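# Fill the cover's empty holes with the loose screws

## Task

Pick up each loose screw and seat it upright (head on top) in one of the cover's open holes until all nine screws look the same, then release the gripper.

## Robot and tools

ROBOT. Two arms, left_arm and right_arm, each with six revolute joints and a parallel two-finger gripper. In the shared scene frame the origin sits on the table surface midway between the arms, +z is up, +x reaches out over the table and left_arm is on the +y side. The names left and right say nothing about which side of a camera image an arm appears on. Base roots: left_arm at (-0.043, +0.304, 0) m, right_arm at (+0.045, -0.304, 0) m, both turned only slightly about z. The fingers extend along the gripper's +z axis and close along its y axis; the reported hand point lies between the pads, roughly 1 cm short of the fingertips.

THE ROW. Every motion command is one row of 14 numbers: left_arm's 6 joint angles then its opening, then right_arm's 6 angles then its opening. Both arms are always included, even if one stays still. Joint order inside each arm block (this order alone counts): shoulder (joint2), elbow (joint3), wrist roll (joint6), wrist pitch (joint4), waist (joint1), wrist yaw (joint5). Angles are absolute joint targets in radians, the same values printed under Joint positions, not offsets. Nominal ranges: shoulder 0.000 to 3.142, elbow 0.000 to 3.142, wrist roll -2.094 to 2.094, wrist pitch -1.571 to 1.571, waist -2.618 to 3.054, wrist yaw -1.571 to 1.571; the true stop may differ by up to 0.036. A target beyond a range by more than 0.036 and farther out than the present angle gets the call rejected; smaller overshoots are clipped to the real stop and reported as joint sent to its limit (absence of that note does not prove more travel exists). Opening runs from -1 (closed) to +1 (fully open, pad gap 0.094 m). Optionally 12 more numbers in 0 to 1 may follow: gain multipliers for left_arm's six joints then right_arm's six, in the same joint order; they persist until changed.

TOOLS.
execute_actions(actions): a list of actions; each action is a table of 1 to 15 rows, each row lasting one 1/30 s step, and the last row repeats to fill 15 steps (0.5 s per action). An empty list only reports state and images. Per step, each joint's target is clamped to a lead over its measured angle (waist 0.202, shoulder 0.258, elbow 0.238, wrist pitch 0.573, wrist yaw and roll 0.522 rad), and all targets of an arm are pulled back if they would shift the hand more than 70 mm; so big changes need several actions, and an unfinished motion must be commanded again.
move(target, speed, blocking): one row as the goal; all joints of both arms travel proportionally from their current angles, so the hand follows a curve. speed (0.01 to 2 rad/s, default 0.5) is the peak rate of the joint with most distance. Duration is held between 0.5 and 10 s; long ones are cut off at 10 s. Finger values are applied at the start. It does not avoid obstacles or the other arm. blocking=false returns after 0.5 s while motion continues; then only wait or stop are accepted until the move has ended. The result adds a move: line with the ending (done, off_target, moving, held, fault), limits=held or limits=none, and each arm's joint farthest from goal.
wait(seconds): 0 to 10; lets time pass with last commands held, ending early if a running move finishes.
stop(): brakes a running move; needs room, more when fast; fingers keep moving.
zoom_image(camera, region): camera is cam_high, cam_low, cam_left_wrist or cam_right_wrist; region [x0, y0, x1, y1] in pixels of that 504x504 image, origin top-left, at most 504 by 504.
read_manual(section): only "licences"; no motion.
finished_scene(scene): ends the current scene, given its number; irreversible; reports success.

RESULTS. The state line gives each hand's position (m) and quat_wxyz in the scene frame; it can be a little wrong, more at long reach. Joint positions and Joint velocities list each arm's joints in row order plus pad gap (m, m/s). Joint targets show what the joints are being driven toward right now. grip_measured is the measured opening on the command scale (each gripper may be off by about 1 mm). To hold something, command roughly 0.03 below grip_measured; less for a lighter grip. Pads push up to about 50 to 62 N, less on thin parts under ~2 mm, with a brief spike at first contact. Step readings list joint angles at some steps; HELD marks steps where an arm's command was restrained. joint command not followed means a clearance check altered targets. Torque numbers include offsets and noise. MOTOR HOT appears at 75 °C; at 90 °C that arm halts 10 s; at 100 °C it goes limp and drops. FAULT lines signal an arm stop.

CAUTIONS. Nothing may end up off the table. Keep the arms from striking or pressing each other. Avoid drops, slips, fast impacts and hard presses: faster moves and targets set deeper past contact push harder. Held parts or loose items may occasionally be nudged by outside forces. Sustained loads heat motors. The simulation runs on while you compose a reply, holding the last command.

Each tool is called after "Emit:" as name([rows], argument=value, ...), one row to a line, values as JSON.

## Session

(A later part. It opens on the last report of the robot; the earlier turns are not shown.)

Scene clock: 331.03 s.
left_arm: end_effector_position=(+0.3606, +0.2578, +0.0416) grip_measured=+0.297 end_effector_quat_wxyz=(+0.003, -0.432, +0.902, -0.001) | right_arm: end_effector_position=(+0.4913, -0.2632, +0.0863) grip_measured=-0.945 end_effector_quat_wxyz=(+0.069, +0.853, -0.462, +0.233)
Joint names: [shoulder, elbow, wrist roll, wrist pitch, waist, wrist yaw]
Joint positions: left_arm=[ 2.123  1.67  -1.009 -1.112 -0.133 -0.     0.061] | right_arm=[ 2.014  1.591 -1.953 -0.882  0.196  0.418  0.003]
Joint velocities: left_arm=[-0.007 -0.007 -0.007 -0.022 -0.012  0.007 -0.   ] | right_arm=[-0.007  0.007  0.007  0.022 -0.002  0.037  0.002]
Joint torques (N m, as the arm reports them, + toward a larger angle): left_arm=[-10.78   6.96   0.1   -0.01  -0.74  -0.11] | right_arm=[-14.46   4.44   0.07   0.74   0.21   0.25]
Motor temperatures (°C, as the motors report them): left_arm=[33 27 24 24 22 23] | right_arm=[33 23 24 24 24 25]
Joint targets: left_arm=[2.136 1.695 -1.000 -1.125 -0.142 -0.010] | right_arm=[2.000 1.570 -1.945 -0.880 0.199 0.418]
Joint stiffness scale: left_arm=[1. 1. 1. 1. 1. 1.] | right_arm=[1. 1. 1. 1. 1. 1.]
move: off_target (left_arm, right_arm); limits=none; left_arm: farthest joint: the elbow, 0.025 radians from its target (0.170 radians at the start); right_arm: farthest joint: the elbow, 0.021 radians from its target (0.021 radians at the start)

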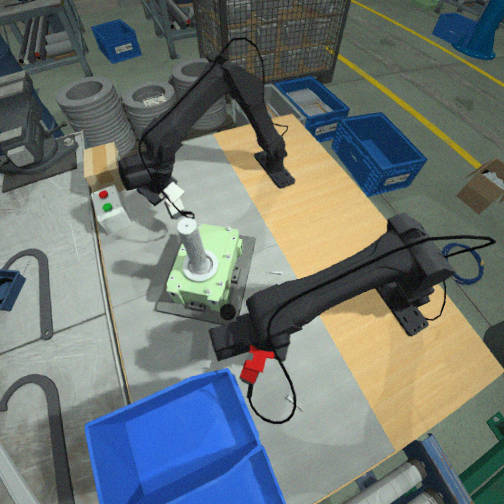

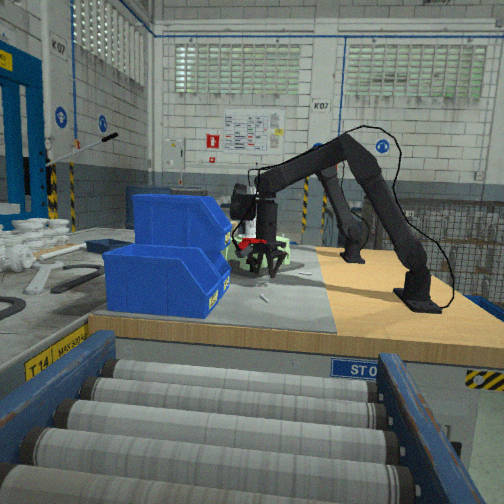

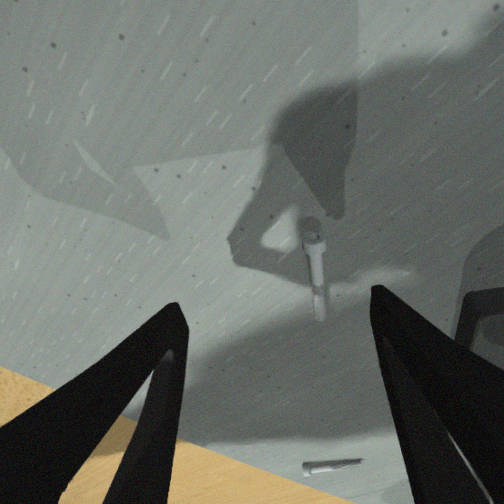

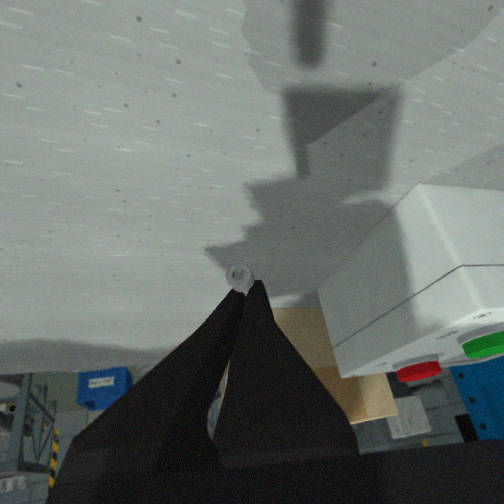

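Emit:
move(target=[2.205,1.72,-0.955,-1.06,-0.176,-0.0,0.3, 1.28,0.64,0,0.21,0.34,0,-0.975], speed=0.6)

Scene clock: 347.97 s.
left_arm: end_effector_position=(+0.3706, +0.2439, +0.0198) grip_measured=+0.297 end_effector_quat_wxyz=(+0.001, -0.398, +0.917, -0.000) | right_arm: end_effector_position=(+0.4215, -0.1508, +0.1699) grip_measured=-0.945 end_effector_quat_wxyz=(+0.528, -0.164, +0.827, +0.099)
Joint names: [shoulder, elbow, wrist roll, wrist pitch, waist, wrist yaw]
Joint positions: left_arm=[ 2.194  1.694 -0.964 -1.069 -0.164 -0.001  0.061] | right_arm=[ 1.298  0.659 -0.008  0.202  0.332  0.007  0.003]
Joint velocities: left_arm=[ 0.002 -0.002 -0.022 -0.007 -0.002 -0.007  0.   ] | right_arm=[-0.002 -0.002 -0.051  0.022  0.002 -0.051 -0.   ]
Joint torques (N m, as the arm reports them, + toward a larger angle): left_arm=[-11.44   7.08   0.08   0.19  -1.04   0.03] | right_arm=[-7.51  5.09  0.09  2.03  0.73 -0.04]
Motor temperatures (°C, as the motors report them): left_arm=[34 28 24 24 22 23] | right_arm=[34 23 24 25 24 25]
Joint targets: left_arm=[2.205 1.720 -0.955 -1.060 -0.176 -0.000] | right_arm=[1.280 0.640 0.000 0.210 0.340 0.000]
Joint stiffness scale: left_arm=[1. 1. 1. 1. 1. 1.] | right_arm=[1. 1. 1. 1. 1. 1.]
move: off_target (left_arm); limits=none; left_arm: farthest joint: the elbow, 0.026 radians from its target (0.050 radians at the start); right_arm: farthest joint: the elbow, 0.019 radians from its target (0.951 radians at the start)

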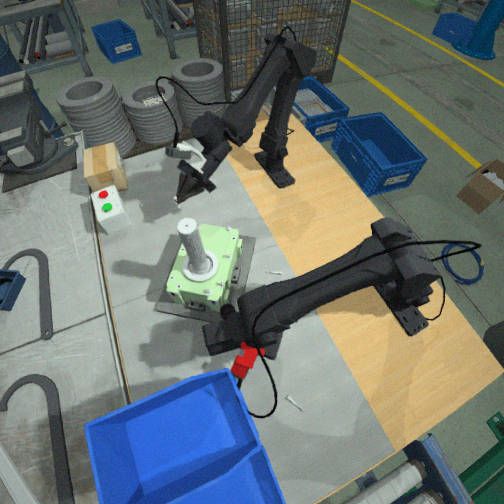

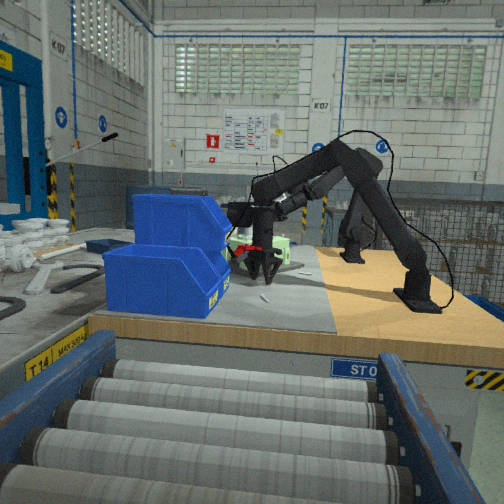

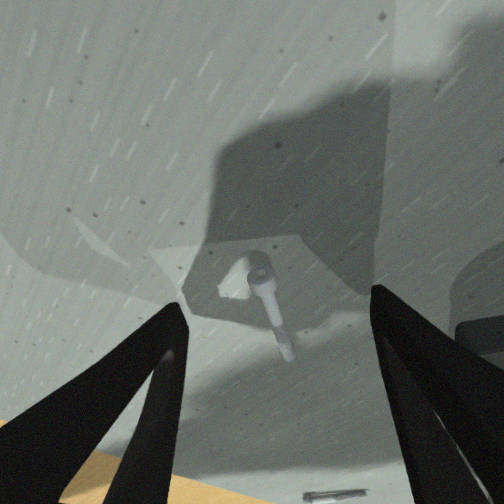

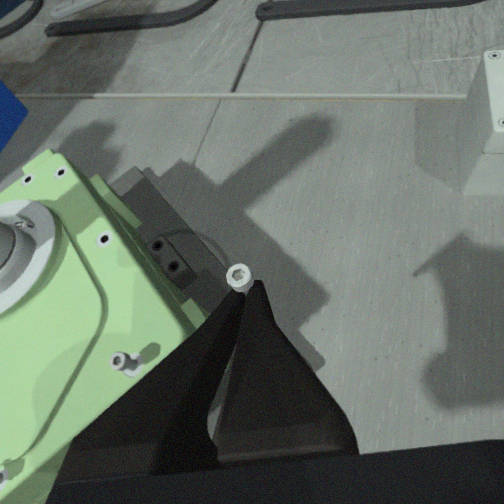

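Emit:
zoom_image(camera="cam_right_wrist", region=[0, 130, 280, 410])

Emit:
move(target=[2.225,1.72,-0.955,-1.06,-0.176,-0.0,-0.6, 1.28,0.64,0,0.21,0.34,0,-0.975], speed=0.05)

Emit:
move(target=[2.215,1.72,-0.955,-1.06,-0.176,-0.0,-0.95, 1.28,0.64,0,0.21,0.34,0,-0.975], speed=0.05)

Region (0, 130, 280, 410) of cam_right_wrist's 504x504 image, scaled by 1.800, with more detail than that image has.

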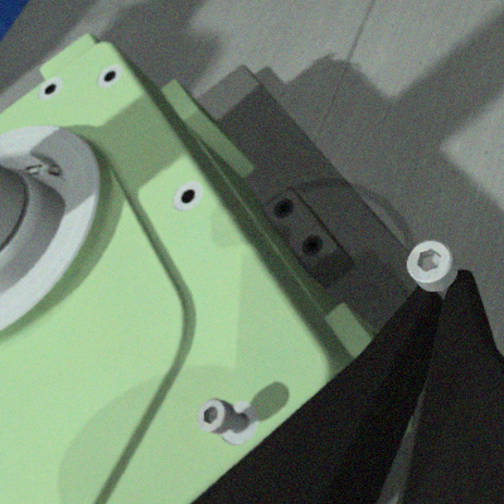

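Scene clock: 367.23 s.
left_arm: end_effector_position=(+0.3712, +0.2438, +0.0156) grip_measured=-0.597 end_effector_quat_wxyz=(-0.002, -0.398, +0.918, +0.002) | right_arm: end_effector_position=(+0.4215, -0.1507, +0.1700) grip_measured=-0.945 end_effector_quat_wxyz=(+0.528, -0.164, +0.827, +0.099)
Joint names: [shoulder, elbow, wrist roll, wrist pitch, waist, wrist yaw]
Joint positions: left_arm=[ 2.207  1.697 -0.964 -1.066 -0.164 -0.001  0.019] | right_arm=[ 1.298  0.659 -0.007  0.202  0.332  0.006  0.003]
Joint velocities: left_arm=[-0.002 -0.012  0.051 -0.022 -0.007  0.066 -0.   ] | right_arm=[-0.012  0.002 -0.051 -0.037 -0.012 -0.051 -0.001]
Joint torques (N m, as the arm reports them, + toward a larger angle): left_arm=[-10.91   6.7    0.08   0.14  -1.12   0.02] | right_arm=[-7.44  5.04  0.11  2.02  0.56 -0.03]
Motor temperatures (°C, as the motors report them): left_arm=[35 28 24 24 22 23] | right_arm=[31 23 24 27 24 25]
Joint targets: left_arm=[2.225 1.720 -0.955 -1.060 -0.176 -0.000] | right_arm=[1.280 0.640 -0.000 0.210 0.340 -0.000]
Joint stiffness scale: left_arm=[1. 1. 1. 1. 1. 1.] | right_arm=[1. 1. 1. 1. 1. 1.]
move: off_target (left_arm); limits=none; left_arm: farthest joint: the elbow, 0.023 radians from its target (0.026 radians at the start); right_arm: farthest joint: the elbow, 0.019 radians from its target (0.019 radians at the start)

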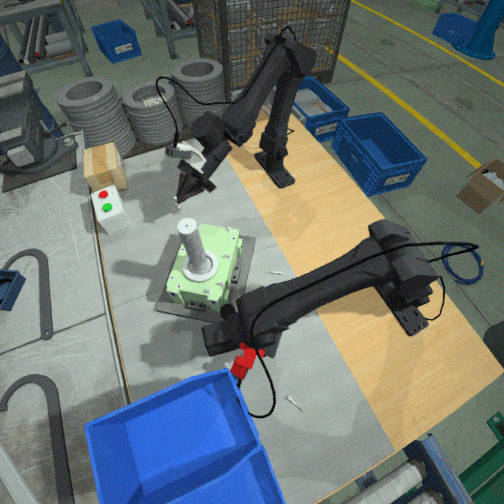

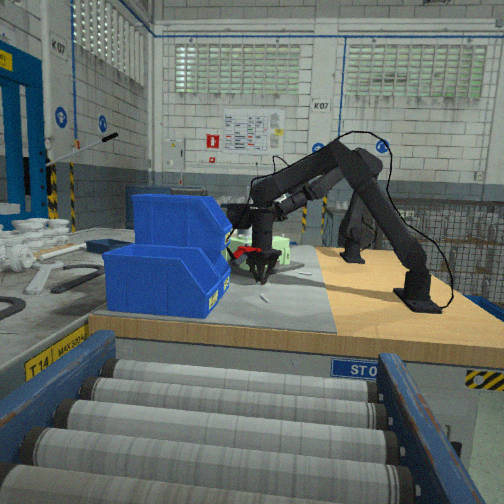

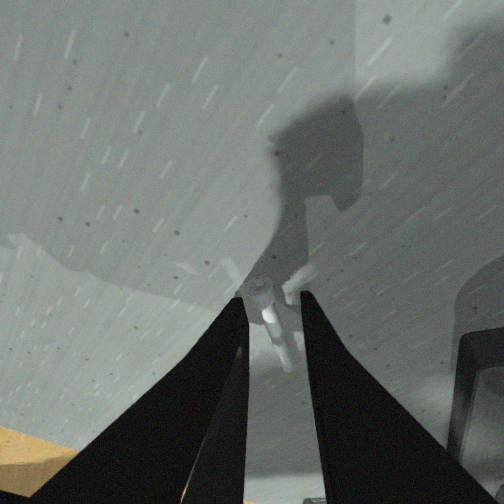

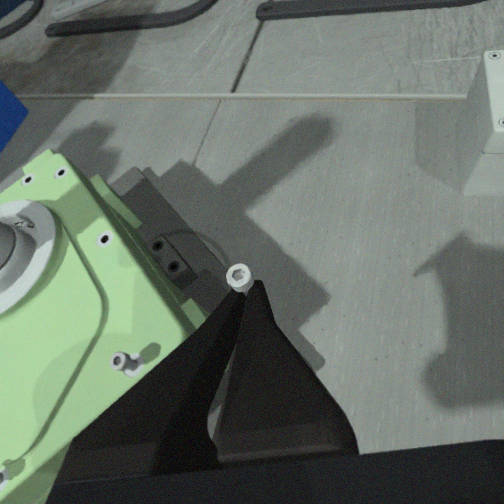

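Scene clock: 367.93 s.
left_arm: end_effector_position=(+0.3712, +0.2438, +0.0156) grip_measured=-0.920 end_effector_quat_wxyz=(-0.002, -0.398, +0.918, +0.002) | right_arm: end_effector_position=(+0.4215, -0.1507, +0.1700) grip_measured=-0.945 end_effector_quat_wxyz=(+0.528, -0.164, +0.827, +0.099)
Joint names: [shoulder, elbow, wrist roll, wrist pitch, waist, wrist yaw]
Joint positions: left_arm=[ 2.207  1.697 -0.964 -1.066 -0.164 -0.001  0.004] | right_arm=[ 1.298  0.659 -0.007  0.202  0.332  0.006  0.003]
Joint velocities: left_arm=[-0.007  0.007 -0.022 -0.051 -0.012 -0.007  0.   ] | right_arm=[ 0.012 -0.012  0.022  0.037  0.002 -0.037  0.   ]
Joint torques (N m, as the arm reports them, + toward a larger angle): left_arm=[-11.8    6.76   0.09   0.14  -1.     0.03] | right_arm=[-7.5   5.25  0.11  1.97  0.68 -0.03]
Motor temperatures (°C, as the motors report them): left_arm=[35 28 24 24 22 23] | right_arm=[31 23 24 27 24 25]
Joint targets: left_arm=[2.215 1.720 -0.955 -1.060 -0.176 -0.000] | right_arm=[1.280 0.640 -0.000 0.210 0.340 0.000]
Joint stiffness scale: left_arm=[1. 1. 1. 1. 1. 1.] | right_arm=[1. 1. 1. 1. 1. 1.]
move: off_target (left_arm); limits=none; left_arm: farthest joint: the elbow, 0.023 radians from its target (0.023 radians at the start); right_arm: farthest joint: the elbow, 0.019 radians from its target (0.019 radians at the start)

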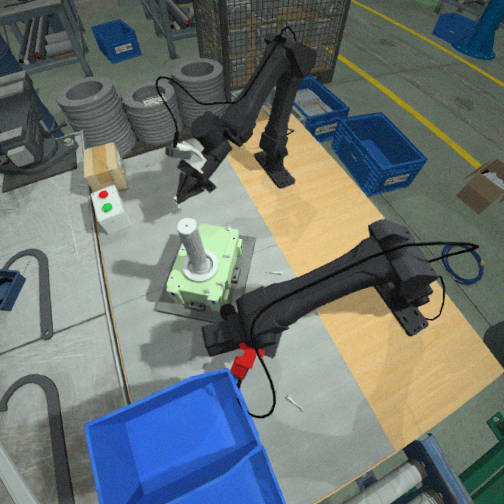

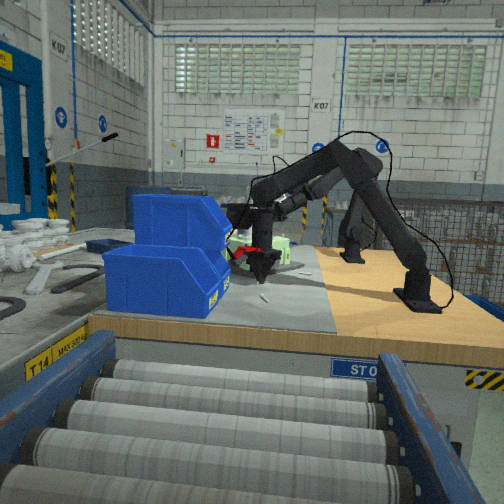

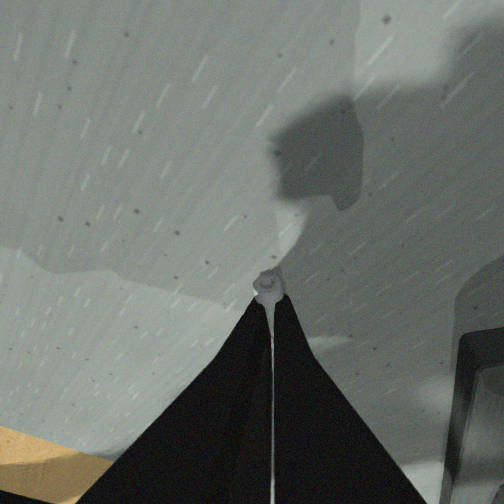

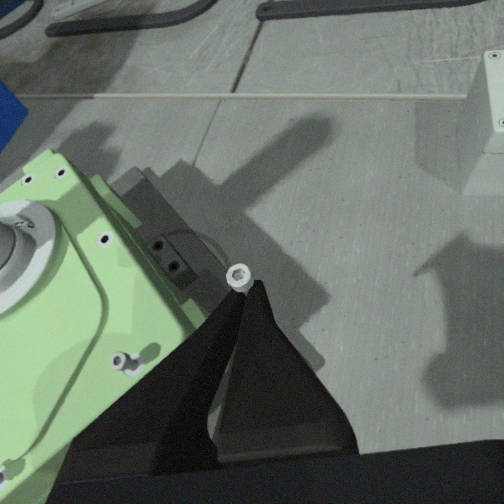

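Emit:
move(target=[1.95,1.72,-0.955,-1.06,-0.25,-0.0,-0.95, 1.572,0.865,0,0.30,0.441,0,-0.975], speed=0.3)

Emit:
move(target=[1.50,0.26,0,1.25,-0.67,-0.0,-0.95, 1.572,0.865,0,0.30,0.441,0,-0.975], speed=0.7)

Scene clock: 394.37 s.
left_arm: end_effector_position=(+0.3783, +0.2095, +0.1117) grip_measured=-0.920 end_effector_quat_wxyz=(+0.096, -0.360, +0.926, -0.064) | right_arm: end_effector_position=(+0.4560, -0.0848, +0.1575) grip_measured=-0.945 end_effector_quat_wxyz=(+0.521, -0.206, +0.819, +0.126)
Joint names: [shoulder, elbow, wrist roll, wrist pitch, waist, wrist yaw]
Joint positions: left_arm=[ 1.97   1.697 -0.964 -1.066 -0.24  -0.001  0.004] | right_arm=[ 1.566  0.834 -0.007  0.292  0.434  0.005  0.003]
Joint velocities: left_arm=[-0.002  0.007  0.037 -0.022  0.012 -0.007  0.   ] | right_arm=[-0.022  0.007 -0.081 -0.022 -0.012 -0.066 -0.   ]
Joint torques (N m, as the arm reports them, + toward a larger angle): left_arm=[-12.88   7.26   0.08   0.54  -0.86   0.04] | right_arm=[-7.84  8.9   0.1   2.03  0.54 -0.02]
Motor temperatures (°C, as the motors report them): left_arm=[36 28 24 24 22 23] | right_arm=[31 24 24 29 24 25]
Joint targets: left_arm=[1.950 1.720 -0.955 -1.060 -0.250 0.000] | right_arm=[1.572 0.865 0.000 0.300 0.441 -0.000]
Joint stiffness scale: left_arm=[1. 1. 1. 1. 1. 1.] | right_arm=[1. 1. 1. 1. 1. 1.]
move: off_target (left_arm, right_arm); limits=none; left_arm: farthest joint: the elbow, 0.023 radians from its target (0.023 radians at the start); right_arm: farthest joint: the elbow, 0.031 radians from its target (0.206 radians at the start)

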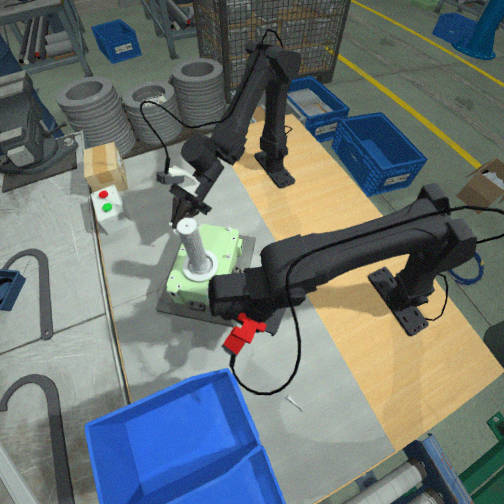

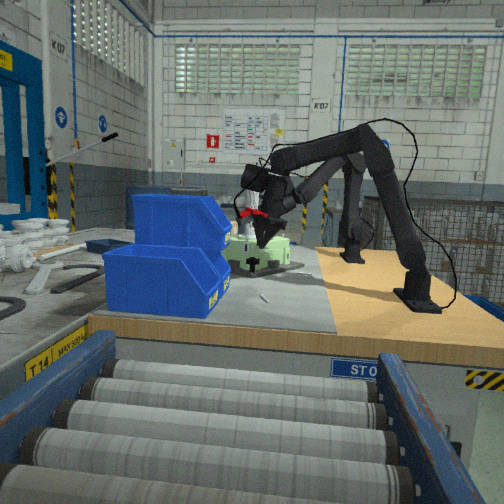

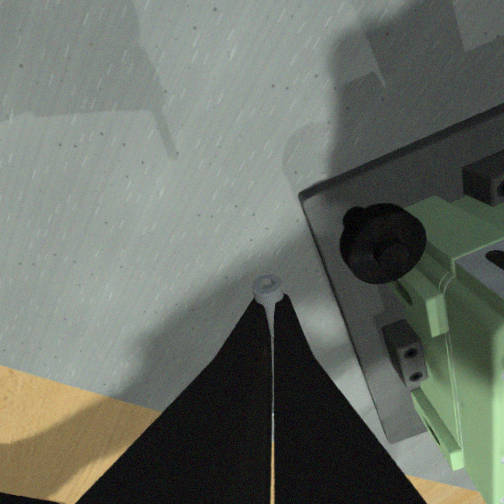

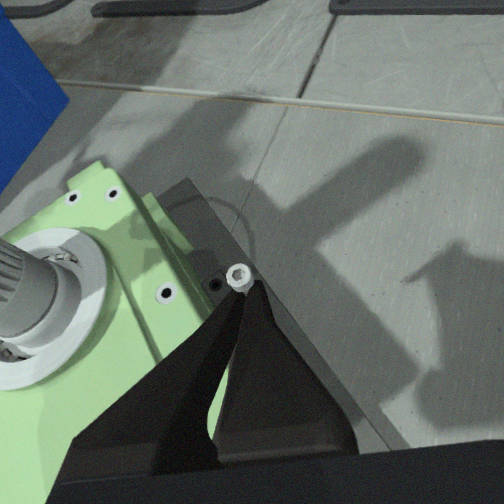

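Scene clock: 398.50 s.
left_arm: end_effector_position=(+0.2707, +0.0721, +0.1648) grip_measured=-0.920 end_effector_quat_wxyz=(+0.666, +0.219, +0.677, -0.222) | right_arm: end_effector_position=(+0.4560, -0.0847, +0.1577) grip_measured=-0.945 end_effector_quat_wxyz=(+0.521, -0.206, +0.819, +0.126)
Joint names: [shoulder, elbow, wrist roll, wrist pitch, waist, wrist yaw]
Joint positions: left_arm=[ 1.526  0.272 -0.009  1.24  -0.658 -0.005  0.004] | right_arm=[ 1.566  0.834 -0.007  0.292  0.434  0.005  0.003]
Joint velocities: left_arm=[ 0.012 -0.017 -0.066  0.022 -0.002  0.051 -0.   ] | right_arm=[ 0.017  0.002  0.037  0.007 -0.012 -0.007  0.001]
Joint torques (N m, as the arm reports them, + toward a larger angle): left_arm=[-7.48  3.57  0.07  1.63 -1.    0.08] | right_arm=[-7.88  8.69  0.07  2.01  0.64  0.01]
Motor temperatures (°C, as the motors report them): left_arm=[36 28 24 25 22 23] | right_arm=[31 24 24 29 24 25]
Joint targets: left_arm=[1.500 0.260 0.000 1.250 -0.670 0.000] | right_arm=[1.572 0.865 0.000 0.300 0.441 0.000]
Joint stiffness scale: left_arm=[1. 1. 1. 1. 1. 1.] | right_arm=[1. 1. 1. 1. 1. 1.]
move: off_target (left_arm, right_arm); limits=none; left_arm: farthest joint: the shoulder, 0.026 radians from its target (0.470 radians at the start); right_arm: farthest joint: the elbow, 0.031 radians from its target (0.031 radians at the start)

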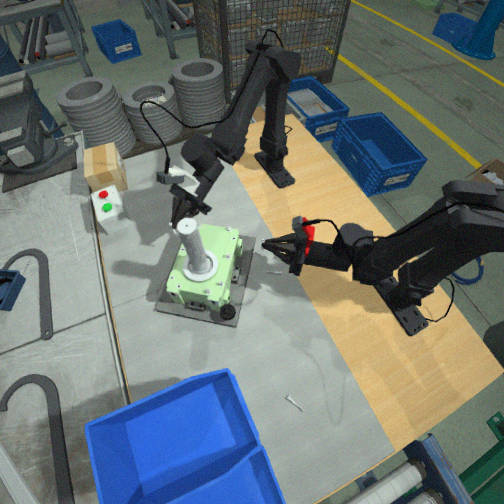

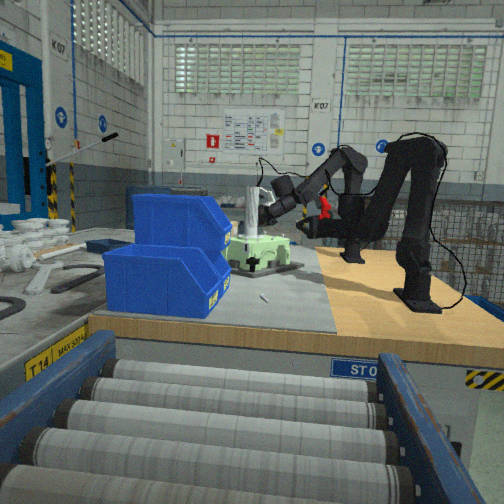

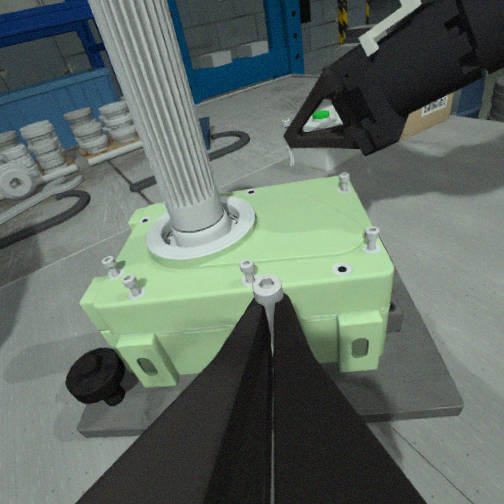

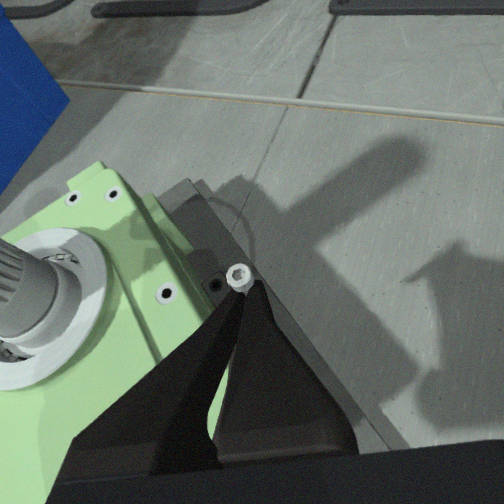

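Emit:
zoom_image(camera="cam_left_wrist", region=[220, 90, 400, 270])

Region (220, 90, 400, 270) of cam_left_wrist's 504x504 image, scaled by 2.800, with more detail than that image has.

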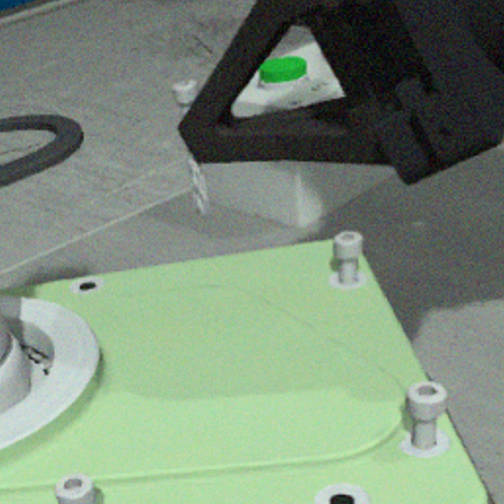

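Emit:
move(target=[1.50,0.26,0,1.25,-0.67,-0.0,-0.95, 1.663,0.84,0,0.444,0.518,0,-0.975], speed=0.2)

Emit:
zoom_image(camera="cam_left_wrist", region=[200, 90, 380, 270])

Scene clock: 428.90 s.
left_arm: end_effector_position=(+0.2707, +0.0721, +0.1649) grip_measured=-0.920 end_effector_quat_wxyz=(+0.666, +0.219, +0.677, -0.222) | right_arm: end_effector_position=(+0.4535, -0.0456, +0.1494) grip_measured=-0.945 end_effector_quat_wxyz=(+0.537, -0.232, +0.797, +0.151)
Joint names: [shoulder, elbow, wrist roll, wrist pitch, waist, wrist yaw]
Joint positions: left_arm=[ 1.526  0.272 -0.008  1.241 -0.658 -0.005  0.004] | right_arm=[ 1.656  0.834 -0.007  0.436  0.509  0.007  0.003]
Joint velocities: left_arm=[ 0.002  0.002 -0.007 -0.139 -0.012 -0.022 -0.   ] | right_arm=[-0.012  0.007  0.037 -0.051  0.002 -0.007  0.   ]
Joint torques (N m, as the arm reports them, + toward a larger angle): left_arm=[-7.49  3.6   0.07  1.62 -1.01  0.08] | right_arm=[-8.53  6.59  0.08  2.05  0.93 -0.05]
Motor temperatures (°C, as the motors report them): left_arm=[33 26 24 29 22 23] | right_arm=[31 26 24 30 24 25]
Joint targets: left_arm=[1.500 0.260 0.000 1.250 -0.670 -0.000] | right_arm=[1.663 0.840 0.000 0.444 0.518 -0.000]
Joint stiffness scale: left_arm=[1. 1. 1. 1. 1. 1.] | right_arm=[1. 1. 1. 1. 1. 1.]
move: off_target (left_arm); limits=none; left_arm: farthest joint: the shoulder, 0.026 radians from its target (0.026 radians at the start); right_arm: farthest joint: the waist, 0.009 radians from its target (0.084 radians at the start)

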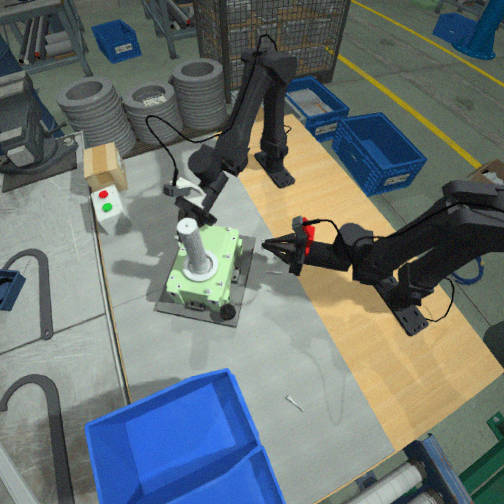

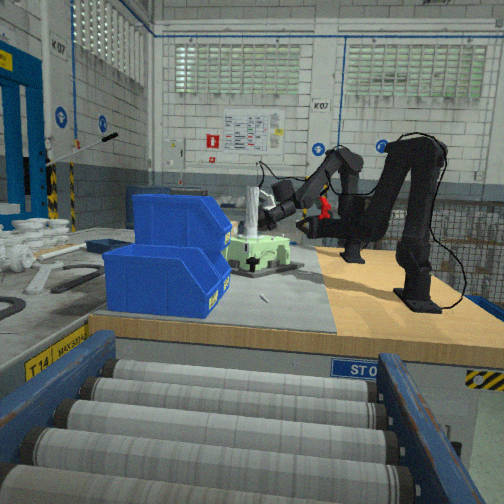

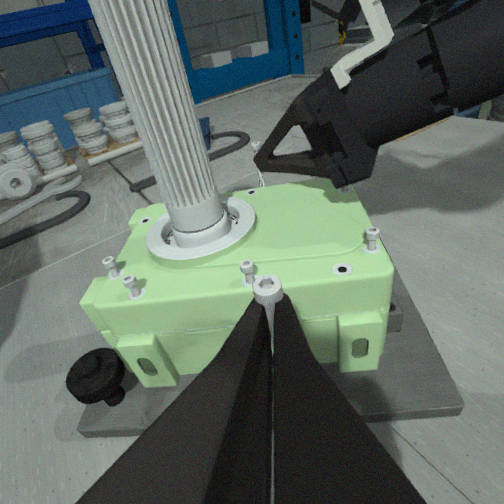

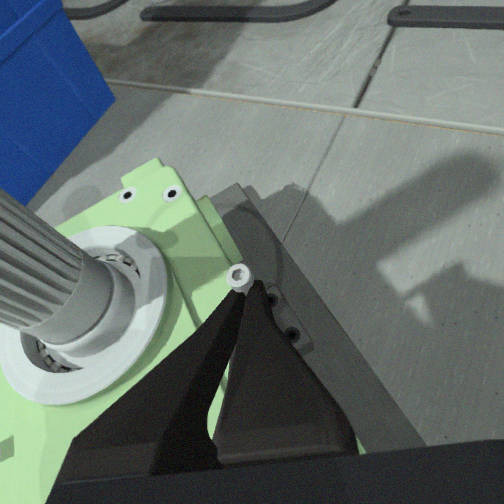

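Region (200, 90, 380, 270) of cam_left_wrist's 504x504 image, scaled by 2.800, with more detail than that image has.

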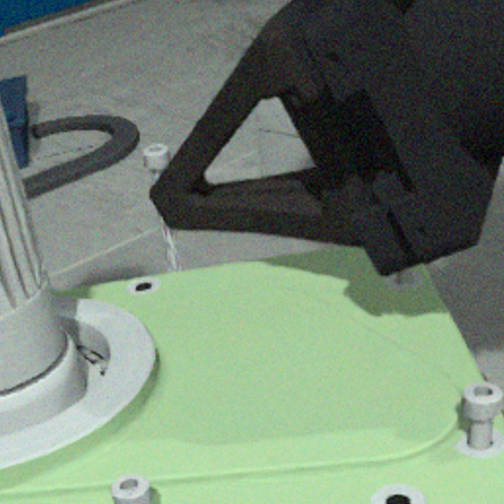

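Emit:
move(target=[1.50,0.26,0,1.25,-0.67,-0.0,-0.95, 1.62,0.88,0,0.444,0.28,0,-0.975], speed=0.4)

Emit:
move(target=[1.50,0.26,0,1.25,-0.67,-0.0,-0.95, 2.192,1.808,-0.713,-0.39,0.285,-1.015,-0.975], speed=0.4)

Scene clock: 455.73 s.
left_arm: end_effector_position=(+0.2707, +0.0721, +0.1649) grip_measured=-0.920 end_effector_quat_wxyz=(+0.666, +0.219, +0.677, -0.222) | right_arm: end_effector_position=(+0.5047, -0.1430, +0.1687) grip_measured=-0.945 end_effector_quat_wxyz=(+0.569, -0.138, +0.805, +0.093)
Joint names: [shoulder, elbow, wrist roll, wrist pitch, waist, wrist yaw]
Joint positions: left_arm=[ 1.526  0.272 -0.008  1.241 -0.658 -0.005  0.004] | right_arm=[ 1.635  0.852 -0.007  0.442  0.281  0.004  0.003]
Joint velocities: left_arm=[-0.012  0.012 -0.037 -0.066  0.012  0.007 -0.001] | right_arm=[-0.002 -0.002  0.007  0.051 -0.007 -0.051  0.   ]
Joint torques (N m, as the arm reports them, + toward a larger angle): left_arm=[-7.47  3.58  0.08  1.63 -0.98  0.07] | right_arm=[-10.62   8.45   0.11   1.98  -0.2   -0.02]
Motor temperatures (°C, as the motors report them): left_arm=[32 26 24 31 22 23] | right_arm=[31 25 24 31 24 25]
Joint targets: left_arm=[1.500 0.260 0.000 1.250 -0.670 -0.000] | right_arm=[1.620 0.880 0.000 0.444 0.280 0.000]
Joint stiffness scale: left_arm=[1. 1. 1. 1. 1. 1.] | right_arm=[1. 1. 1. 1. 1. 1.]
move: off_target (left_arm, right_arm); limits=none; left_arm: farthest joint: the shoulder, 0.026 radians from its target (0.026 radians at the start); right_arm: farthest joint: the elbow, 0.028 radians from its target (0.046 radians at the start)

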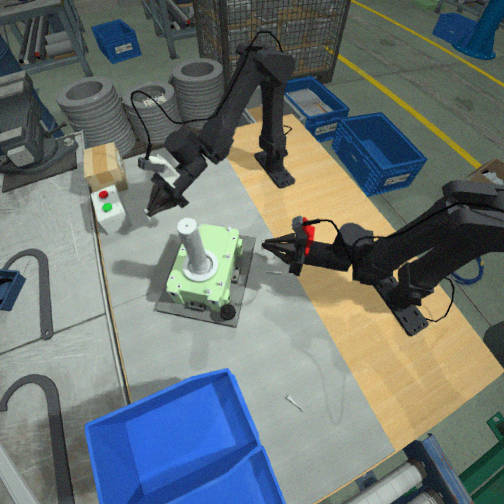

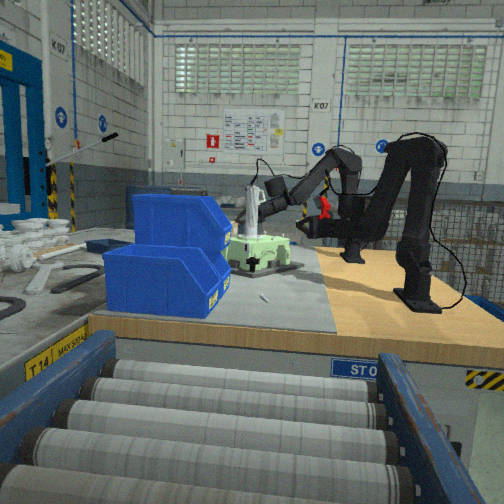

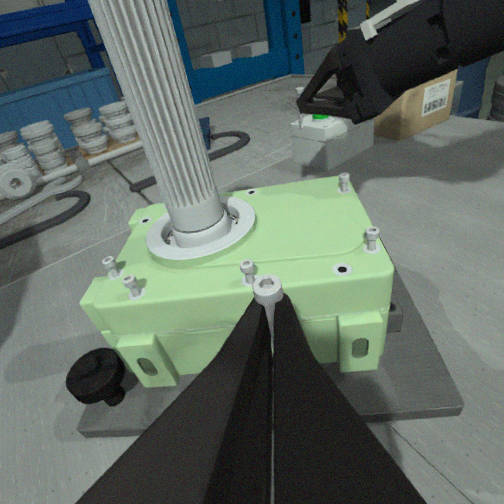

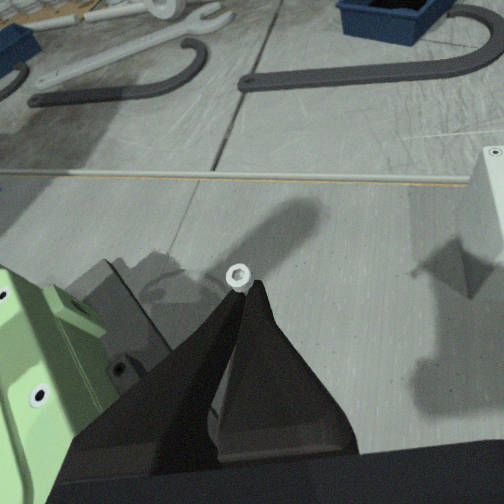

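Scene clock: 459.00 s.
left_arm: end_effector_position=(+0.2707, +0.0721, +0.1649) grip_measured=-0.920 end_effector_quat_wxyz=(+0.666, +0.219, +0.677, -0.222) | right_arm: end_effector_position=(+0.5048, +0.0165, +0.1759) grip_measured=-0.945 end_effector_quat_wxyz=(+0.415, -0.563, +0.610, +0.372)
Joint names: [shoulder, elbow, wrist roll, wrist pitch, waist, wrist yaw]
Joint positions: left_arm=[ 1.526  0.272 -0.008  1.241 -0.658 -0.005  0.004] | right_arm=[ 2.184  1.777 -0.703 -0.367  0.281 -0.998  0.003]
Joint velocities: left_arm=[ 0.002  0.012 -0.11   0.022 -0.007 -0.007  0.   ] | right_arm=[ 0.002  0.012  0.051 -0.007 -0.002 -0.037 -0.   ]
Joint torques (N m, as the arm reports them, + toward a larger angle): left_arm=[-7.47  3.59  0.08  1.63 -0.99  0.07] | right_arm=[-14.54   8.89   0.     1.16   0.42  -0.59]
Motor temperatures (°C, as the motors report them): left_arm=[32 26 24 31 22 23] | right_arm=[31 25 24 30 24 25]
Joint targets: left_arm=[1.500 0.260 -0.000 1.250 -0.670 0.000] | right_arm=[2.192 1.808 -0.713 -0.390 0.285 -1.015]
Joint stiffness scale: left_arm=[1. 1. 1. 1. 1. 1.] | right_arm=[1. 1. 1. 1. 1. 1.]
move: off_target (left_arm, right_arm); limits=none; left_arm: farthest joint: the shoulder, 0.026 radians from its target (0.026 radians at the start); right_arm: farthest joint: the elbow, 0.031 radians from its target (0.956 radians at the start)

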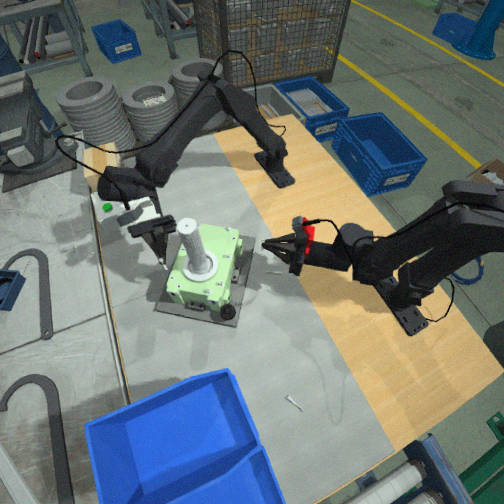

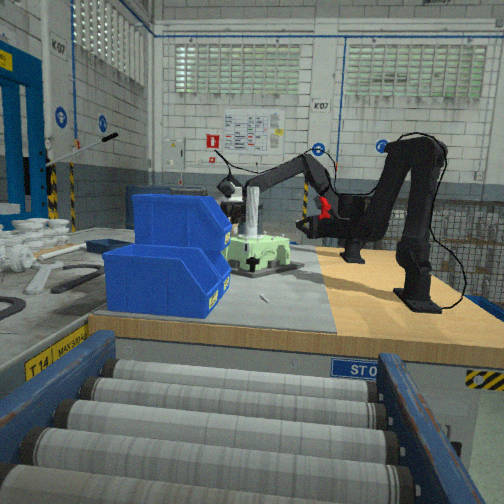

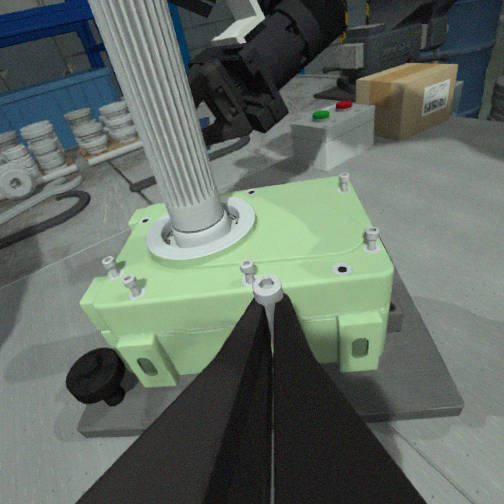

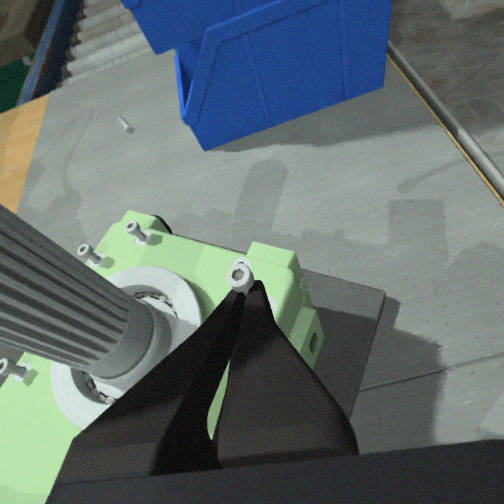

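Emit:
move(target=[1.64,0.415,0,1.25,-0.33,-0.0,-0.95, 2.257,1.893,-0.713,-0.425,0.356,-1.02,-0.975], speed=0.25)

Scene clock: 468.50 s.
left_arm: end_effector_position=(+0.3562, +0.1721, +0.1725) grip_measured=-0.920 end_effector_quat_wxyz=(+0.700, +0.109, +0.696, -0.115) | right_arm: end_effector_position=(+0.4925, +0.0528, +0.1692) grip_measured=-0.945 end_effector_quat_wxyz=(-0.396, +0.583, -0.593, -0.390)
Joint names: [shoulder, elbow, wrist roll, wrist pitch, waist, wrist yaw]
Joint positions: left_arm=[ 1.625  0.391 -0.008  1.241 -0.34  -0.005  0.004] | right_arm=[ 2.249  1.862 -0.703 -0.402  0.35  -1.003  0.003]
Joint velocities: left_arm=[ 0.007  0.022 -0.051  0.007  0.017  0.022 -0.001] | right_arm=[-0.012 -0.012  0.007 -0.022 -0.017 -0.037  0.   ]
Joint torques (N m, as the arm reports them, + toward a larger angle): left_arm=[-4.81  6.23  0.07  1.62  0.89  0.06] | right_arm=[-15.21   8.85  -0.06   1.17   0.54  -0.51]
Motor temperatures (°C, as the motors report them): left_arm=[32 26 24 31 22 23] | right_arm=[33 26 24 29 24 25]
Joint targets: left_arm=[1.640 0.415 -0.000 1.250 -0.330 0.000] | right_arm=[2.257 1.893 -0.713 -0.425 0.356 -1.020]
Joint stiffness scale: left_arm=[1. 1. 1. 1. 1. 1.] | right_arm=[1. 1. 1. 1. 1. 1.]
move: off_target (left_arm, right_arm); limits=none; left_arm: farthest joint: the elbow, 0.024 radians from its target (0.143 radians at the start); right_arm: farthest joint: the elbow, 0.031 radians from its target (0.116 radians at the start)

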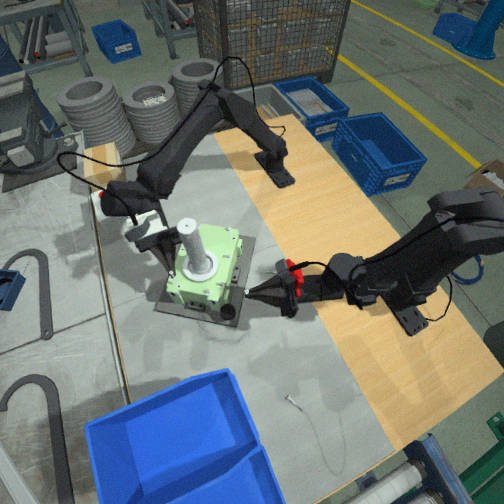

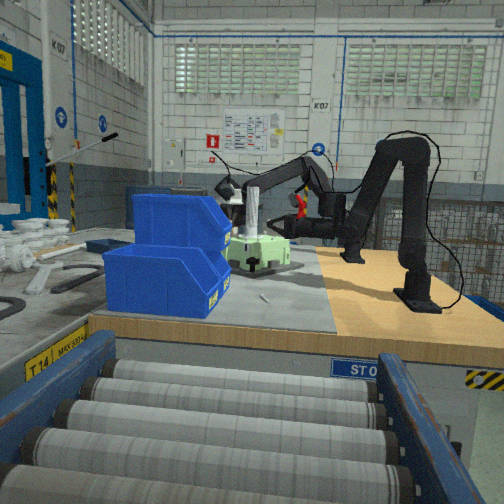

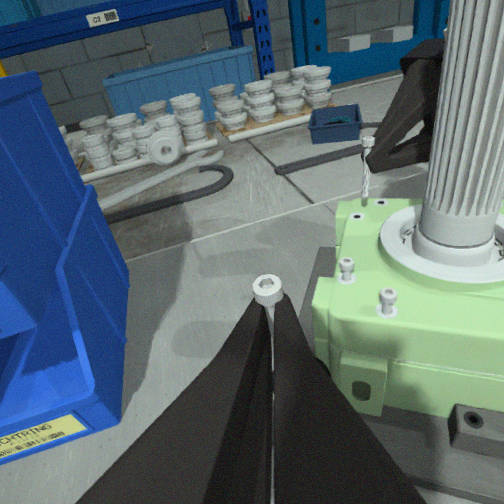

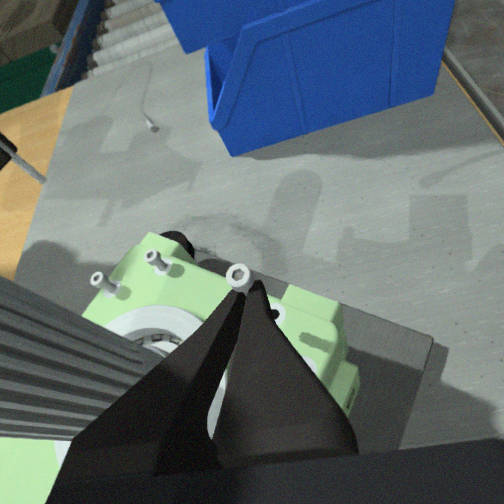

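Emit:
zoom_image(camera="cam_left_wrist", region=[300, 110, 440, 250])

Emit:
zoom_image(camera="cam_high", region=[130, 230, 230, 330])

Region (300, 110, 440, 250) of cam_left_wrist's 504x504 image, scaled by 3.600, with more detail than that image has.

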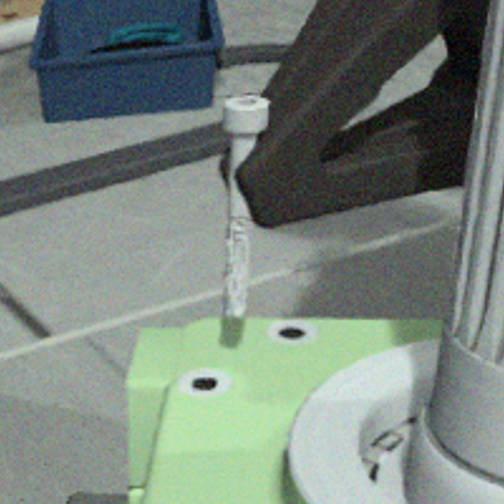

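Region (130, 230, 230, 330) of cam_high's 504x504 image, scaled by 5.040, with more detail than that image has.

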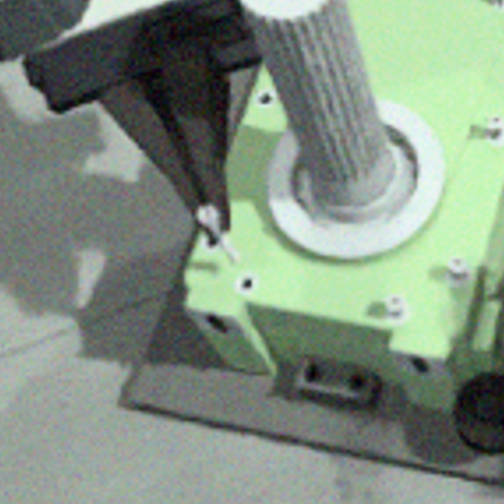

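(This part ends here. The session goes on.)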